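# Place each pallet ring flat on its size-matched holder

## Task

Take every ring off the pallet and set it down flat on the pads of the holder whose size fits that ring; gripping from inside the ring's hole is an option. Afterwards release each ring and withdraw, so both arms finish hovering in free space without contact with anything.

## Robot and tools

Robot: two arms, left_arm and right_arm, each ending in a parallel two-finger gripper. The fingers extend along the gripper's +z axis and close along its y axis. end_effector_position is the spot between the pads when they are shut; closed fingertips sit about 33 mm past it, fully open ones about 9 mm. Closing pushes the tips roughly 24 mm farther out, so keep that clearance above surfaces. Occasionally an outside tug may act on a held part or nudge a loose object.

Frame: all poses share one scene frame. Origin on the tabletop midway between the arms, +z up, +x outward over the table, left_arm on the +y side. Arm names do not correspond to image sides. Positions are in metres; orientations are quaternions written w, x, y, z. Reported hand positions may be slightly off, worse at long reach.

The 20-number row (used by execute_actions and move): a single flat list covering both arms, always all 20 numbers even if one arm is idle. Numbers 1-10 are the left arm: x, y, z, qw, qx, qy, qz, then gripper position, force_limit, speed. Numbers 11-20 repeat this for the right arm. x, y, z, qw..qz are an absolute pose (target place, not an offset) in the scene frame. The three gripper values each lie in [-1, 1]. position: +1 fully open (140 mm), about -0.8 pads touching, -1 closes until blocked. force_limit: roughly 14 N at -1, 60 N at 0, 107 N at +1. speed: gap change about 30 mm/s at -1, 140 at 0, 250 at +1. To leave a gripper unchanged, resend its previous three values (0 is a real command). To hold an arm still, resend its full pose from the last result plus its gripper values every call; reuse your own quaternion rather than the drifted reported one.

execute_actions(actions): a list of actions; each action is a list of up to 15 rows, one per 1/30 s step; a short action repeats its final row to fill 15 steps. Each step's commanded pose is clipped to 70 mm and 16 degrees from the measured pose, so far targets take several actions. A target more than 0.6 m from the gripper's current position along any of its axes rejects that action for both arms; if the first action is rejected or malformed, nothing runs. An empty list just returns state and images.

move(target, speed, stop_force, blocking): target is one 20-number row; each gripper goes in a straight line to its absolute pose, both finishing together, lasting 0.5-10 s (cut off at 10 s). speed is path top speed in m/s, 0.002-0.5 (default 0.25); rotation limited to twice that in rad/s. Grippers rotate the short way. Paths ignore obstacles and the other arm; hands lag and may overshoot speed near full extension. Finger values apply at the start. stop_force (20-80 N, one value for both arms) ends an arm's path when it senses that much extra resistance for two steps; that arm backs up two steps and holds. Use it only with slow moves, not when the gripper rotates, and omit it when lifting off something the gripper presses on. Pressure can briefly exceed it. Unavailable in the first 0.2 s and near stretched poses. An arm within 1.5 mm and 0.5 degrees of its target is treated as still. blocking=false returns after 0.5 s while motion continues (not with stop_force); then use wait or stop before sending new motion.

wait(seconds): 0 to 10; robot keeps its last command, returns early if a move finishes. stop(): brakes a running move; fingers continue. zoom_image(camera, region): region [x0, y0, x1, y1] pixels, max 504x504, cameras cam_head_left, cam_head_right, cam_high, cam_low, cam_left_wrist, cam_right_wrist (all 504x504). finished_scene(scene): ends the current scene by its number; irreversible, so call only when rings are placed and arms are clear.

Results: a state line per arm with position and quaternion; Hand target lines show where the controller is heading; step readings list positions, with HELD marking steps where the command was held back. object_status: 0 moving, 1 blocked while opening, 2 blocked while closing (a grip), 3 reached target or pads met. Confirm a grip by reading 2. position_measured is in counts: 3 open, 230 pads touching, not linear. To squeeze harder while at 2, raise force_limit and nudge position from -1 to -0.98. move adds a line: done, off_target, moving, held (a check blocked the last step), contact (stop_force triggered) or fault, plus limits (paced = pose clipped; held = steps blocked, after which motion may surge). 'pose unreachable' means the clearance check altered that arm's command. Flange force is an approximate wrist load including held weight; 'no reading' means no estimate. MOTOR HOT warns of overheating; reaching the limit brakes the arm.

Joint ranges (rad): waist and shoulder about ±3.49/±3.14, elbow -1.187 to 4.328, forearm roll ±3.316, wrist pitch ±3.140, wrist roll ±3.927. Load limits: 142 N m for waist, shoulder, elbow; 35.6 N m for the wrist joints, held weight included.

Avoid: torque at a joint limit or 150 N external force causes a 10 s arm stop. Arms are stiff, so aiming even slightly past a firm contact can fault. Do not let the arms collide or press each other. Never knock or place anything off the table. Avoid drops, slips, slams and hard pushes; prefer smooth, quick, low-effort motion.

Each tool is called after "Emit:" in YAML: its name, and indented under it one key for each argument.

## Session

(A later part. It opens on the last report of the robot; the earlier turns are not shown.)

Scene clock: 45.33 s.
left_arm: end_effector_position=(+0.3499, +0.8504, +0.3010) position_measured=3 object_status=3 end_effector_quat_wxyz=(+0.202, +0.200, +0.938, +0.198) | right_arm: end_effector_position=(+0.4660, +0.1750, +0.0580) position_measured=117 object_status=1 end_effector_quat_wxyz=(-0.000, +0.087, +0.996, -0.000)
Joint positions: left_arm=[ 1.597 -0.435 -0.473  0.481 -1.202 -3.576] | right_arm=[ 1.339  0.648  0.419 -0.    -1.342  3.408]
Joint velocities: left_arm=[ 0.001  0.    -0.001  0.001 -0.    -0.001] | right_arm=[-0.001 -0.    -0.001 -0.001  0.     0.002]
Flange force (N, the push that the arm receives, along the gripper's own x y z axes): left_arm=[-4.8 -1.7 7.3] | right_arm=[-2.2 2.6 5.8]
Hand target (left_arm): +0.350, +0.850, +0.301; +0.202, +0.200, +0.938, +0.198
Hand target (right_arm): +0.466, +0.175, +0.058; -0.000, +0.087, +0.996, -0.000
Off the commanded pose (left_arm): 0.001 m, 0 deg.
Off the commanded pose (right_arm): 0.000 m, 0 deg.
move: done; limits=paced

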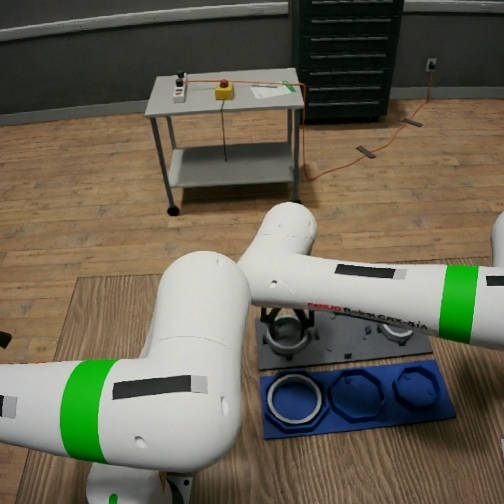

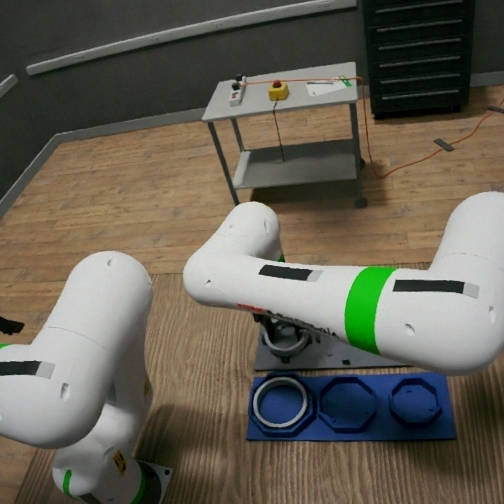

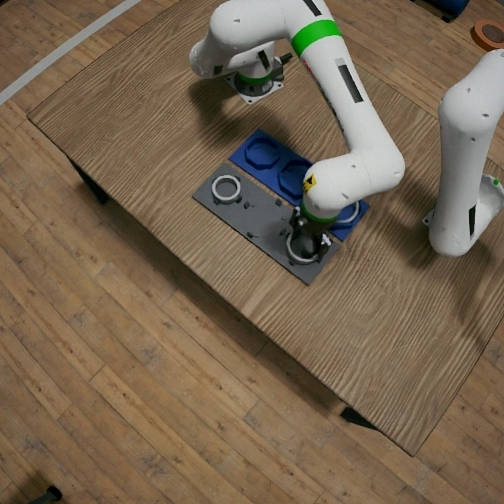

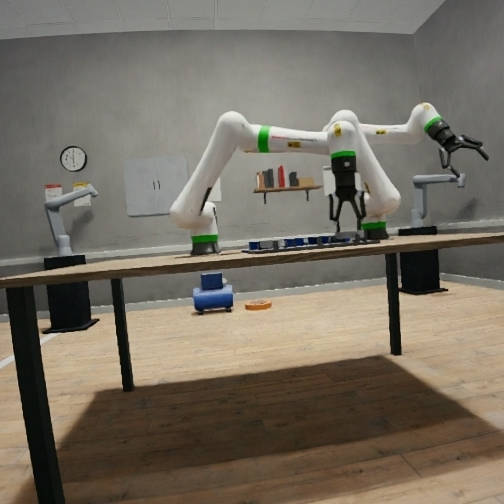

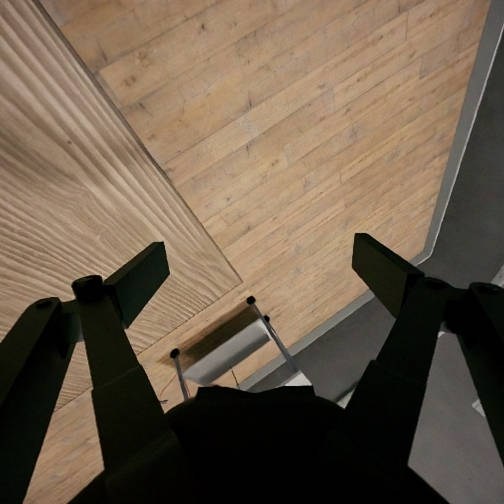

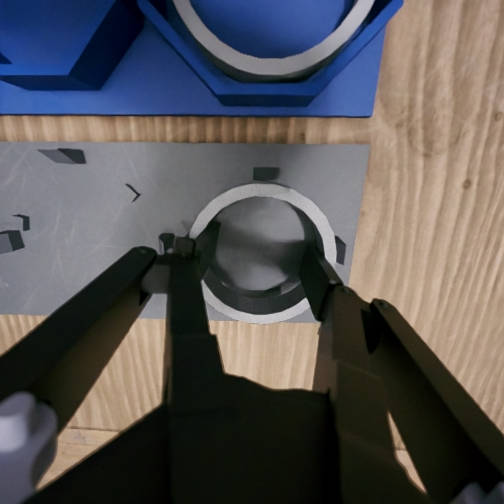

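Emit:
move:
  target: [0.35,0.85,0.301,0.202,0.2,0.938,0.198,1,0,0,0.466,0.176,0.042,0,0.087,0.996,0,1,0,-0.6]
  speed: 0.005
  stop_force: 20

Scene clock: 48.63 s.
left_arm: end_effector_position=(+0.3500, +0.8500, +0.3010) position_measured=3 object_status=3 end_effector_quat_wxyz=(+0.202, +0.200, +0.938, +0.198) | right_arm: end_effector_position=(+0.4661, +0.1758, +0.0477) position_measured=117 object_status=1 end_effector_quat_wxyz=(+0.000, +0.087, +0.996, +0.000)
Joint positions: left_arm=[ 1.597 -0.436 -0.474  0.481 -1.202 -3.576] | right_arm=[ 1.339  0.655  0.407 -0.    -1.322  3.408]
Joint velocities: left_arm=[-0.001 -0.     0.     0.    -0.     0.   ] | right_arm=[ 0.001  0.     0.001 -0.     0.    -0.002]
Flange force (N, the push that the arm receives, along the gripper's own x y z axes): left_arm=[-5.9 -5.9 5.5] | right_arm=[5.1 -10.9 -26.9]
Hand target (left_arm): +0.350, +0.850, +0.301; +0.202, +0.200, +0.938, +0.198
Hand target (right_arm): +0.466, +0.176, +0.048; +0.000, +0.087, +0.996, +0.000
Off the commanded pose (left_arm): 0.000 m, 0 deg.
Off the commanded pose (right_arm): 0.006 m, 0 deg.
move: contact (right_arm)

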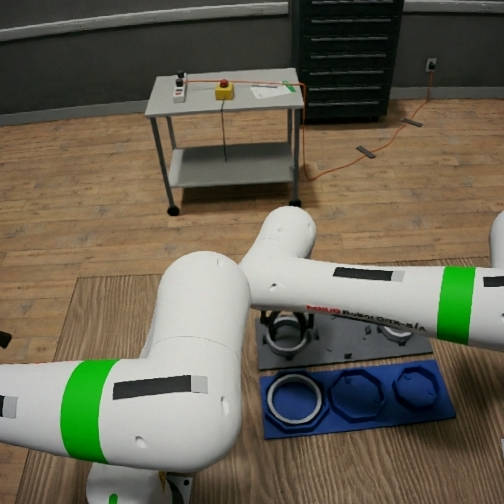

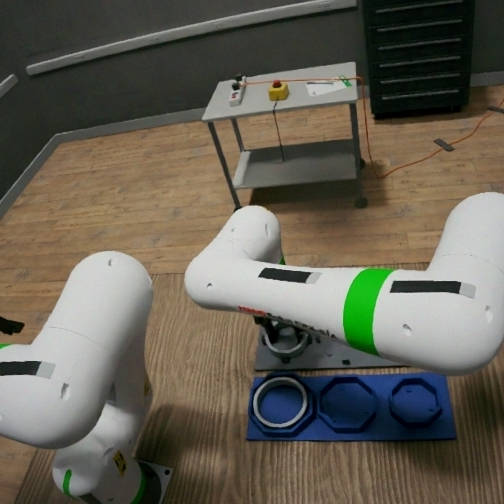

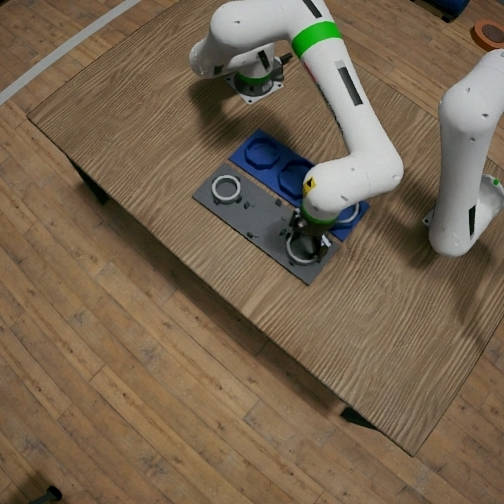

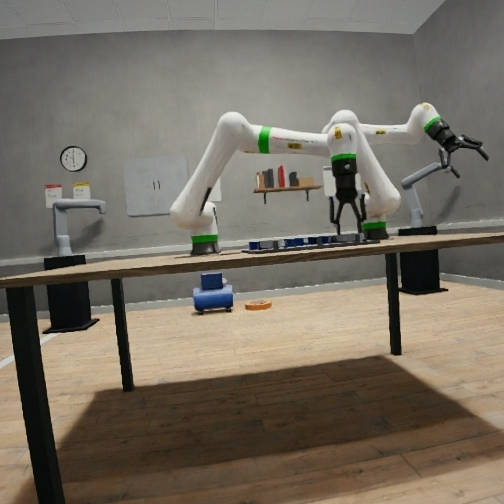

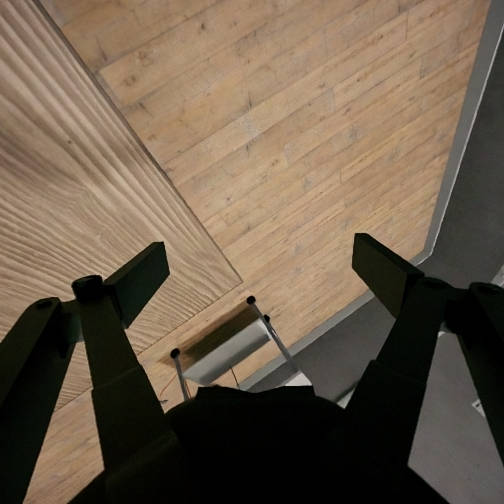

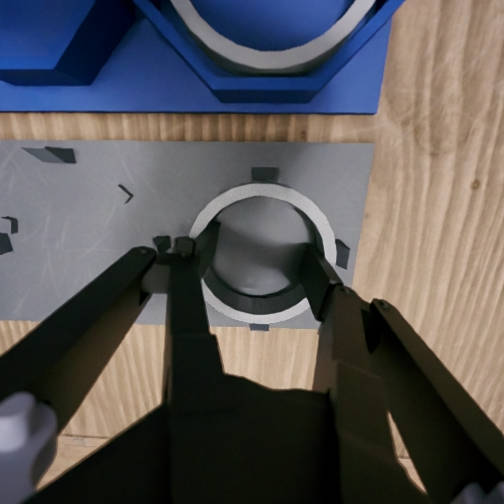

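Emit:
move:
  target: [0.35,0.95,0.301,0.202,0.2,0.938,0.198,1,0,0,0.466,0.1758,0.048,0,0.087,0.996,0,-0.1,0,-0.5]

Emit:
move:
  target: [0.33,1.05,0.301,0.202,0.2,0.938,0.198,1,0,0,0.466,0.176,0.085,0,0.087,0.996,0,-0.1,0,-0.5]

Emit:
move:
  target: [0.33,1.05,0.301,0.202,0.2,0.938,0.198,1,0,0,0.287,0.168,0.075,0,0.087,0.996,0,0.1,0,-0.5]

Emit:
move:
  target: [0.33,1.05,0.301,0.202,0.2,0.938,0.198,1,0,0,0.287,0.168,0.041,0,0.087,0.996,0,0.1,0,-0.5]
  speed: 0.06

Scene clock: 51.00 s.
left_arm: end_effector_position=(+0.3501, +0.9500, +0.3008) position_measured=3 object_status=3 end_effector_quat_wxyz=(+0.202, +0.200, +0.938, +0.198) | right_arm: end_effector_position=(+0.4660, +0.1758, +0.0480) position_measured=141 object_status=3 end_effector_quat_wxyz=(-0.000, +0.087, +0.996, +0.000)
Joint positions: left_arm=[ 1.617 -0.192 -0.307  0.503 -1.143 -3.635] | right_arm=[ 1.339  0.655  0.408 -0.    -1.323  3.407]
Joint velocities: left_arm=[-0.     0.001  0.001 -0.001 -0.003  0.   ] | right_arm=[ 0.001 -0.     0.     0.001 -0.    -0.   ]
Flange force (N, the push that the arm receives, along the gripper's own x y z axes): left_arm=[-0.9 -3.4 6.4] | right_arm=[-1.9 1.4 1.2]
Hand target (left_arm): +0.350, +0.950, +0.301; +0.202, +0.200, +0.938, +0.198
Hand target (right_arm): +0.466, +0.176, +0.048; -0.000, +0.087, +0.996, +0.000
Off the commanded pose (left_arm): 0.000 m, 0 deg.
Off the commanded pose (right_arm): 0.000 m, 0 deg.
move: done

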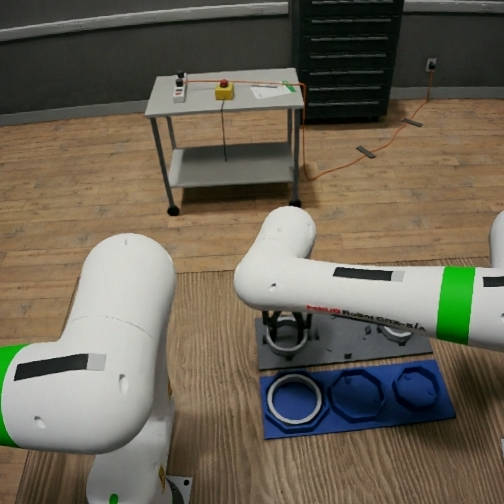

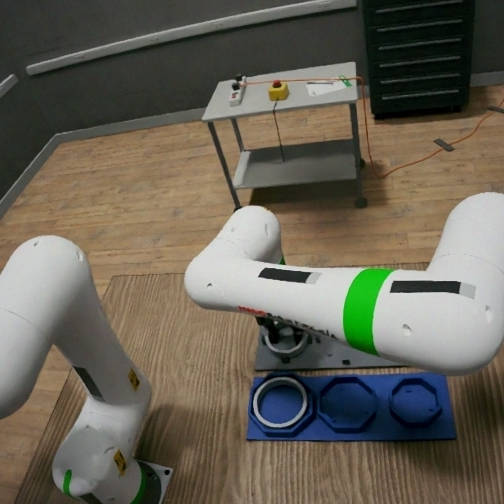

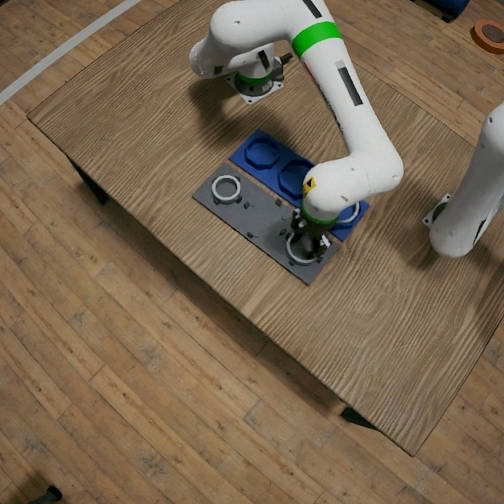

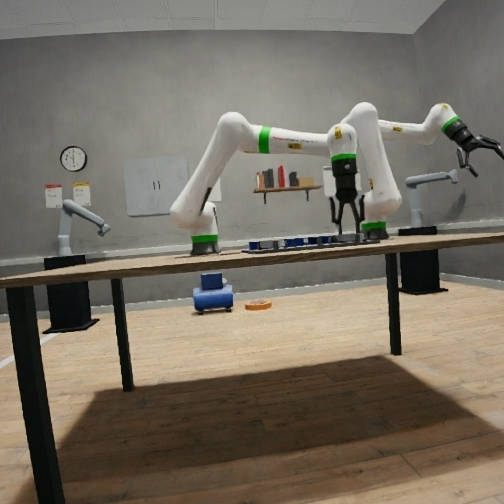

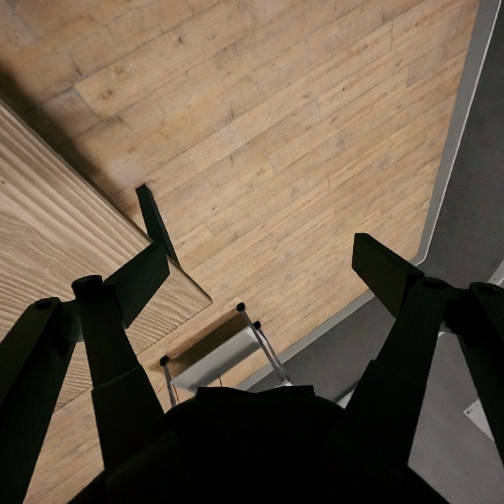

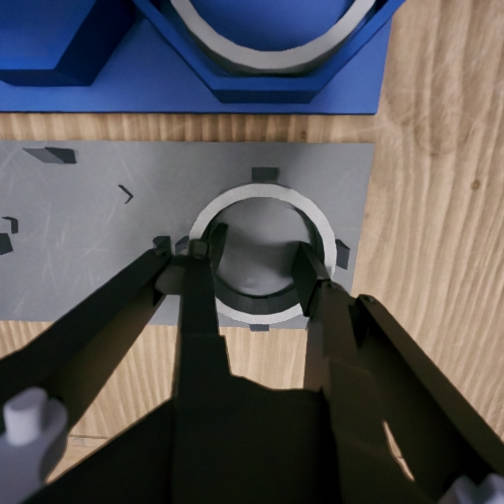

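Scene clock: 51.83 s.
left_arm: end_effector_position=(+0.3301, +1.0500, +0.3009) position_measured=3 object_status=3 end_effector_quat_wxyz=(+0.202, +0.200, +0.938, +0.198) | right_arm: end_effector_position=(+0.4660, +0.1760, +0.0850) position_measured=141 object_status=3 end_effector_quat_wxyz=(-0.000, +0.087, +0.996, +0.000)
Joint positions: left_arm=[ 1.673  0.035 -0.102  0.522 -1.152 -3.7  ] | right_arm=[ 1.34   0.635  0.463 -0.    -1.399  3.407]
Joint velocities: left_arm=[-0.001  0.003  0.001 -0.002 -0.     0.   ] | right_arm=[ 0.001  0.001 -0.001  0.001  0.    -0.   ]
Flange force (N, the push that the arm receives, along the gripper's own x y z axes): left_arm=[-0.1 -14.1 3.7] | right_arm=[-1.7 1.8 0.3]
Hand target (left_arm): +0.330, +1.050, +0.301; +0.202, +0.200, +0.938, +0.198
Hand target (right_arm): +0.466, +0.176, +0.085; +0.000, +0.087, +0.996, -0.000
Off the commanded pose (left_arm): 0.000 m, 0 deg.
Off the commanded pose (right_arm): 0.000 m, 0 deg.
move: done

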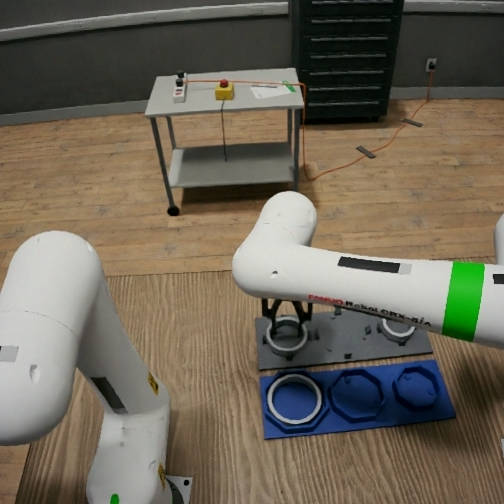

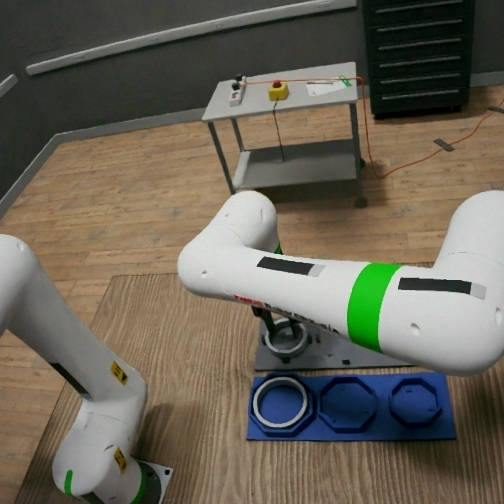

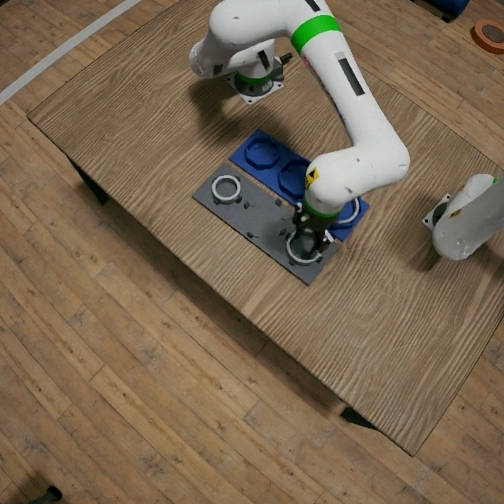

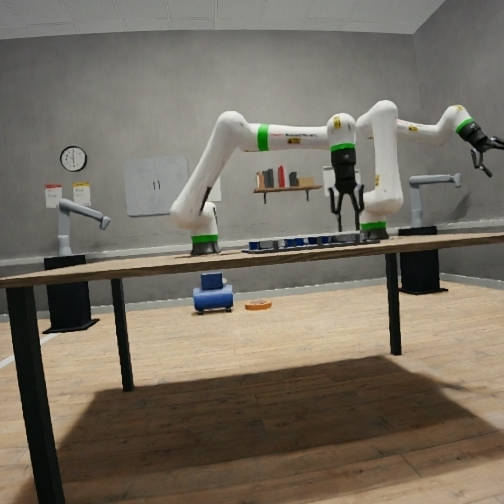

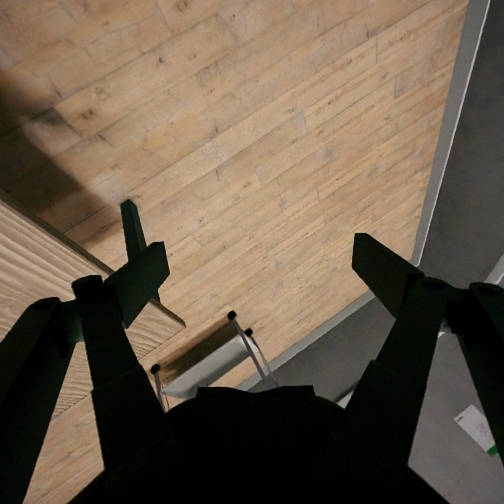

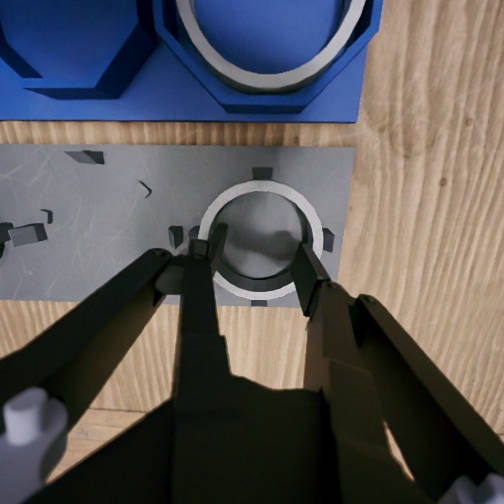

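Scene clock: 52.97 s.
left_arm: end_effector_position=(+0.3300, +1.0500, +0.3010) position_measured=3 object_status=3 end_effector_quat_wxyz=(+0.202, +0.200, +0.938, +0.198) | right_arm: end_effector_position=(+0.2871, +0.1677, +0.0748) position_measured=117 object_status=3 end_effector_quat_wxyz=(-0.000, +0.087, +0.996, +0.000)
Joint positions: left_arm=[ 1.673  0.035 -0.101  0.522 -1.152 -3.7  ] | right_arm=[ 1.612  0.4    0.09  -0.    -1.26   3.135]
Joint velocities: left_arm=[ 0.  0. -0.  0. -0. -0.] | right_arm=[ 0.002 -0.001 -0.001  0.001  0.001  0.002]
Flange force (N, the push that the arm receives, along the gripper's own x y z axes): left_arm=[-3.0 -7.0 4.5] | right_arm=[-1.0 2.1 0.5]
Hand target (left_arm): +0.330, +1.050, +0.301; +0.202, +0.200, +0.938, +0.198
Hand target (right_arm): +0.287, +0.168, +0.075; -0.000, +0.087, +0.996, +0.000
Off the commanded pose (left_arm): 0.000 m, 0 deg.
Off the commanded pose (right_arm): 0.000 m, 0 deg.
move: done

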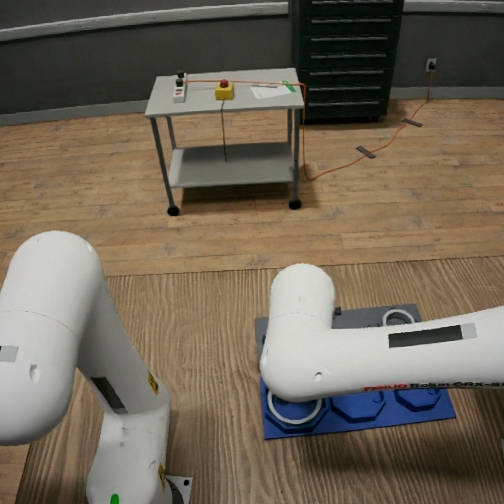

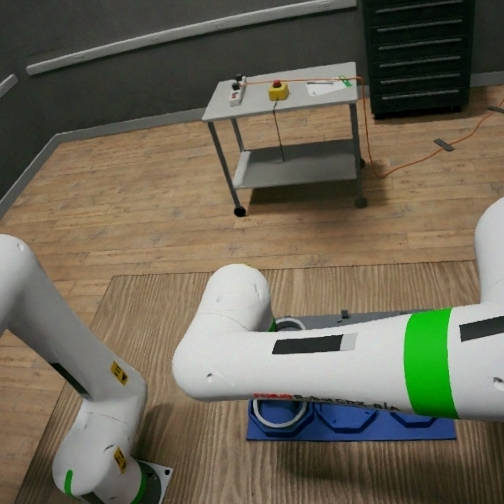

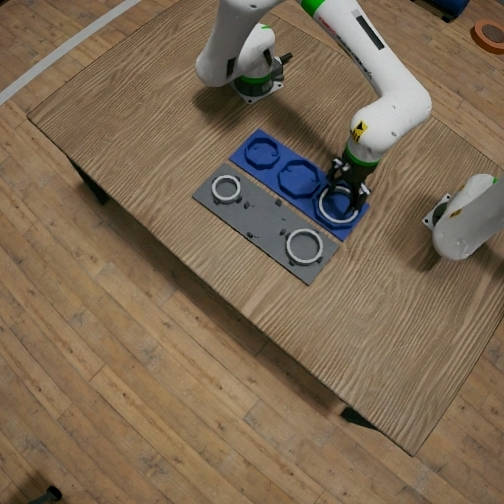

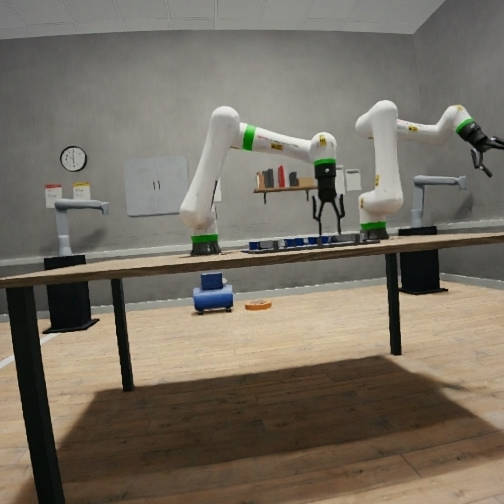

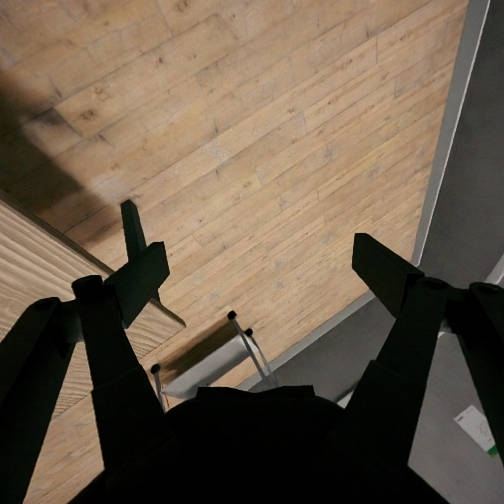

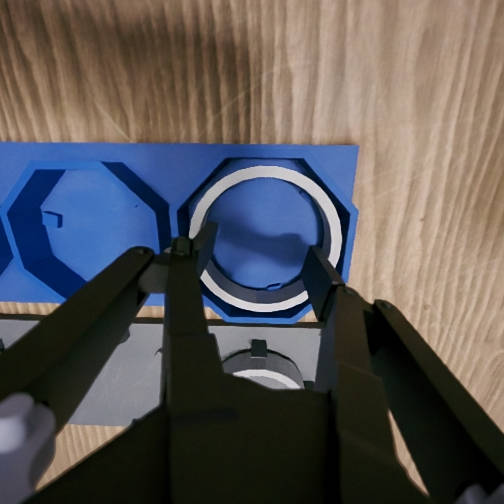

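Scene clock: 53.80 s.
left_arm: end_effector_position=(+0.3300, +1.0500, +0.3010) position_measured=3 object_status=3 end_effector_quat_wxyz=(+0.202, +0.200, +0.938, +0.198) | right_arm: end_effector_position=(+0.2870, +0.1681, +0.0410) position_measured=117 object_status=3 end_effector_quat_wxyz=(-0.000, +0.087, +0.996, +0.000)
Joint positions: left_arm=[ 1.673  0.035 -0.101  0.522 -1.152 -3.7  ] | right_arm=[ 1.613  0.429  0.047 -0.    -1.189  3.134]
Joint velocities: left_arm=[ 0.  0.  0. -0.  0. -0.] | right_arm=[ 0.002  0.001 -0.001 -0.    -0.     0.   ]
Flange force (N, the push that the arm receives, along the gripper's own x y z axes): left_arm=[-1.2 -2.1 2.9] | right_arm=[-1.4 0.9 1.7]
Hand target (left_arm): +0.330, +1.050, +0.301; +0.202, +0.200, +0.938, +0.198
Hand target (right_arm): +0.287, +0.168, +0.041; -0.000, +0.087, +0.996, +0.000
Off the commanded pose (left_arm): 0.000 m, 0 deg.
Off the commanded pose (right_arm): 0.000 m, 0 deg.
move: done

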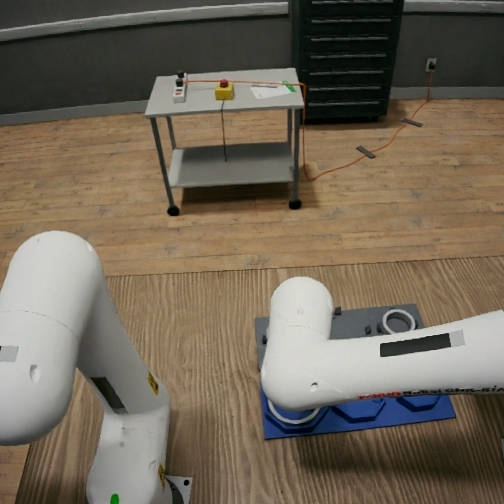

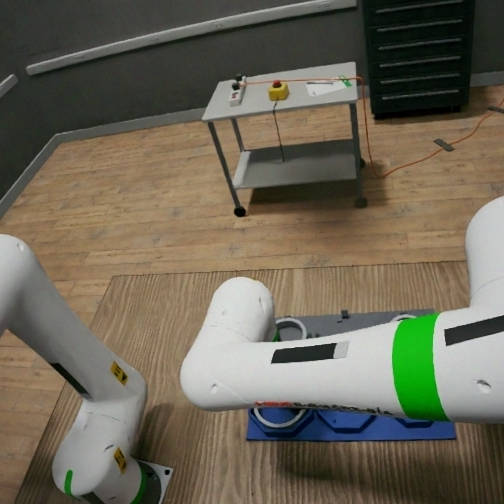

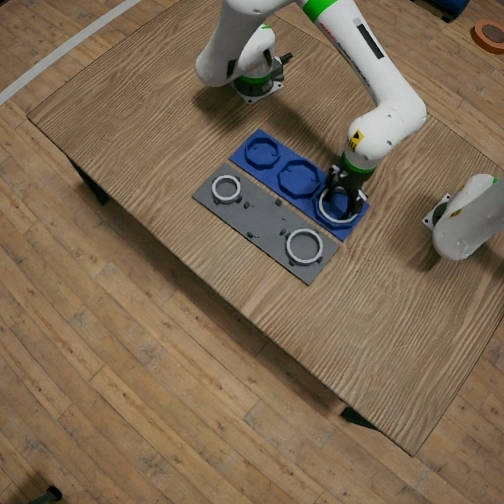

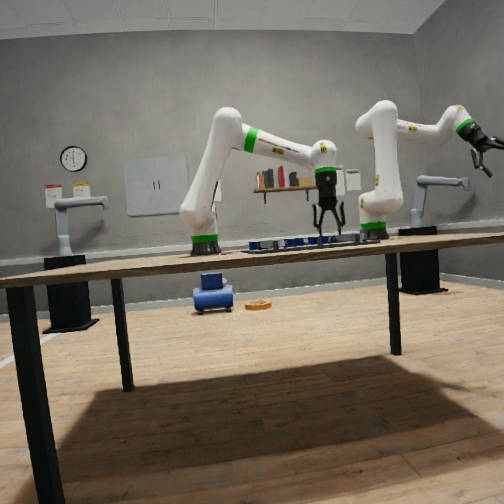

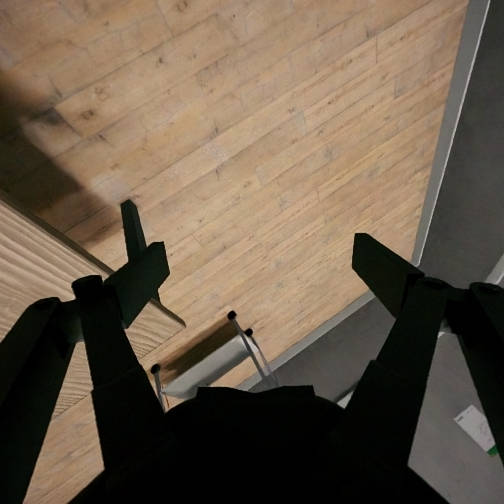

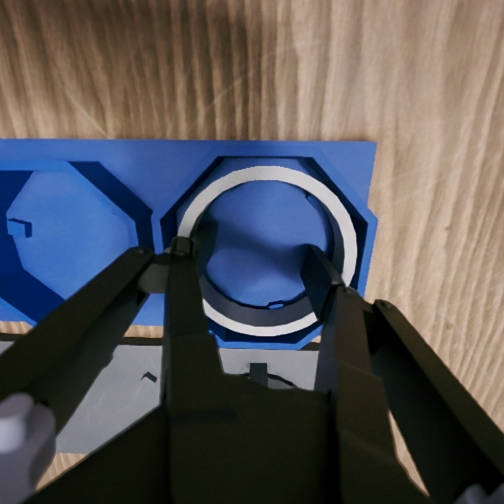

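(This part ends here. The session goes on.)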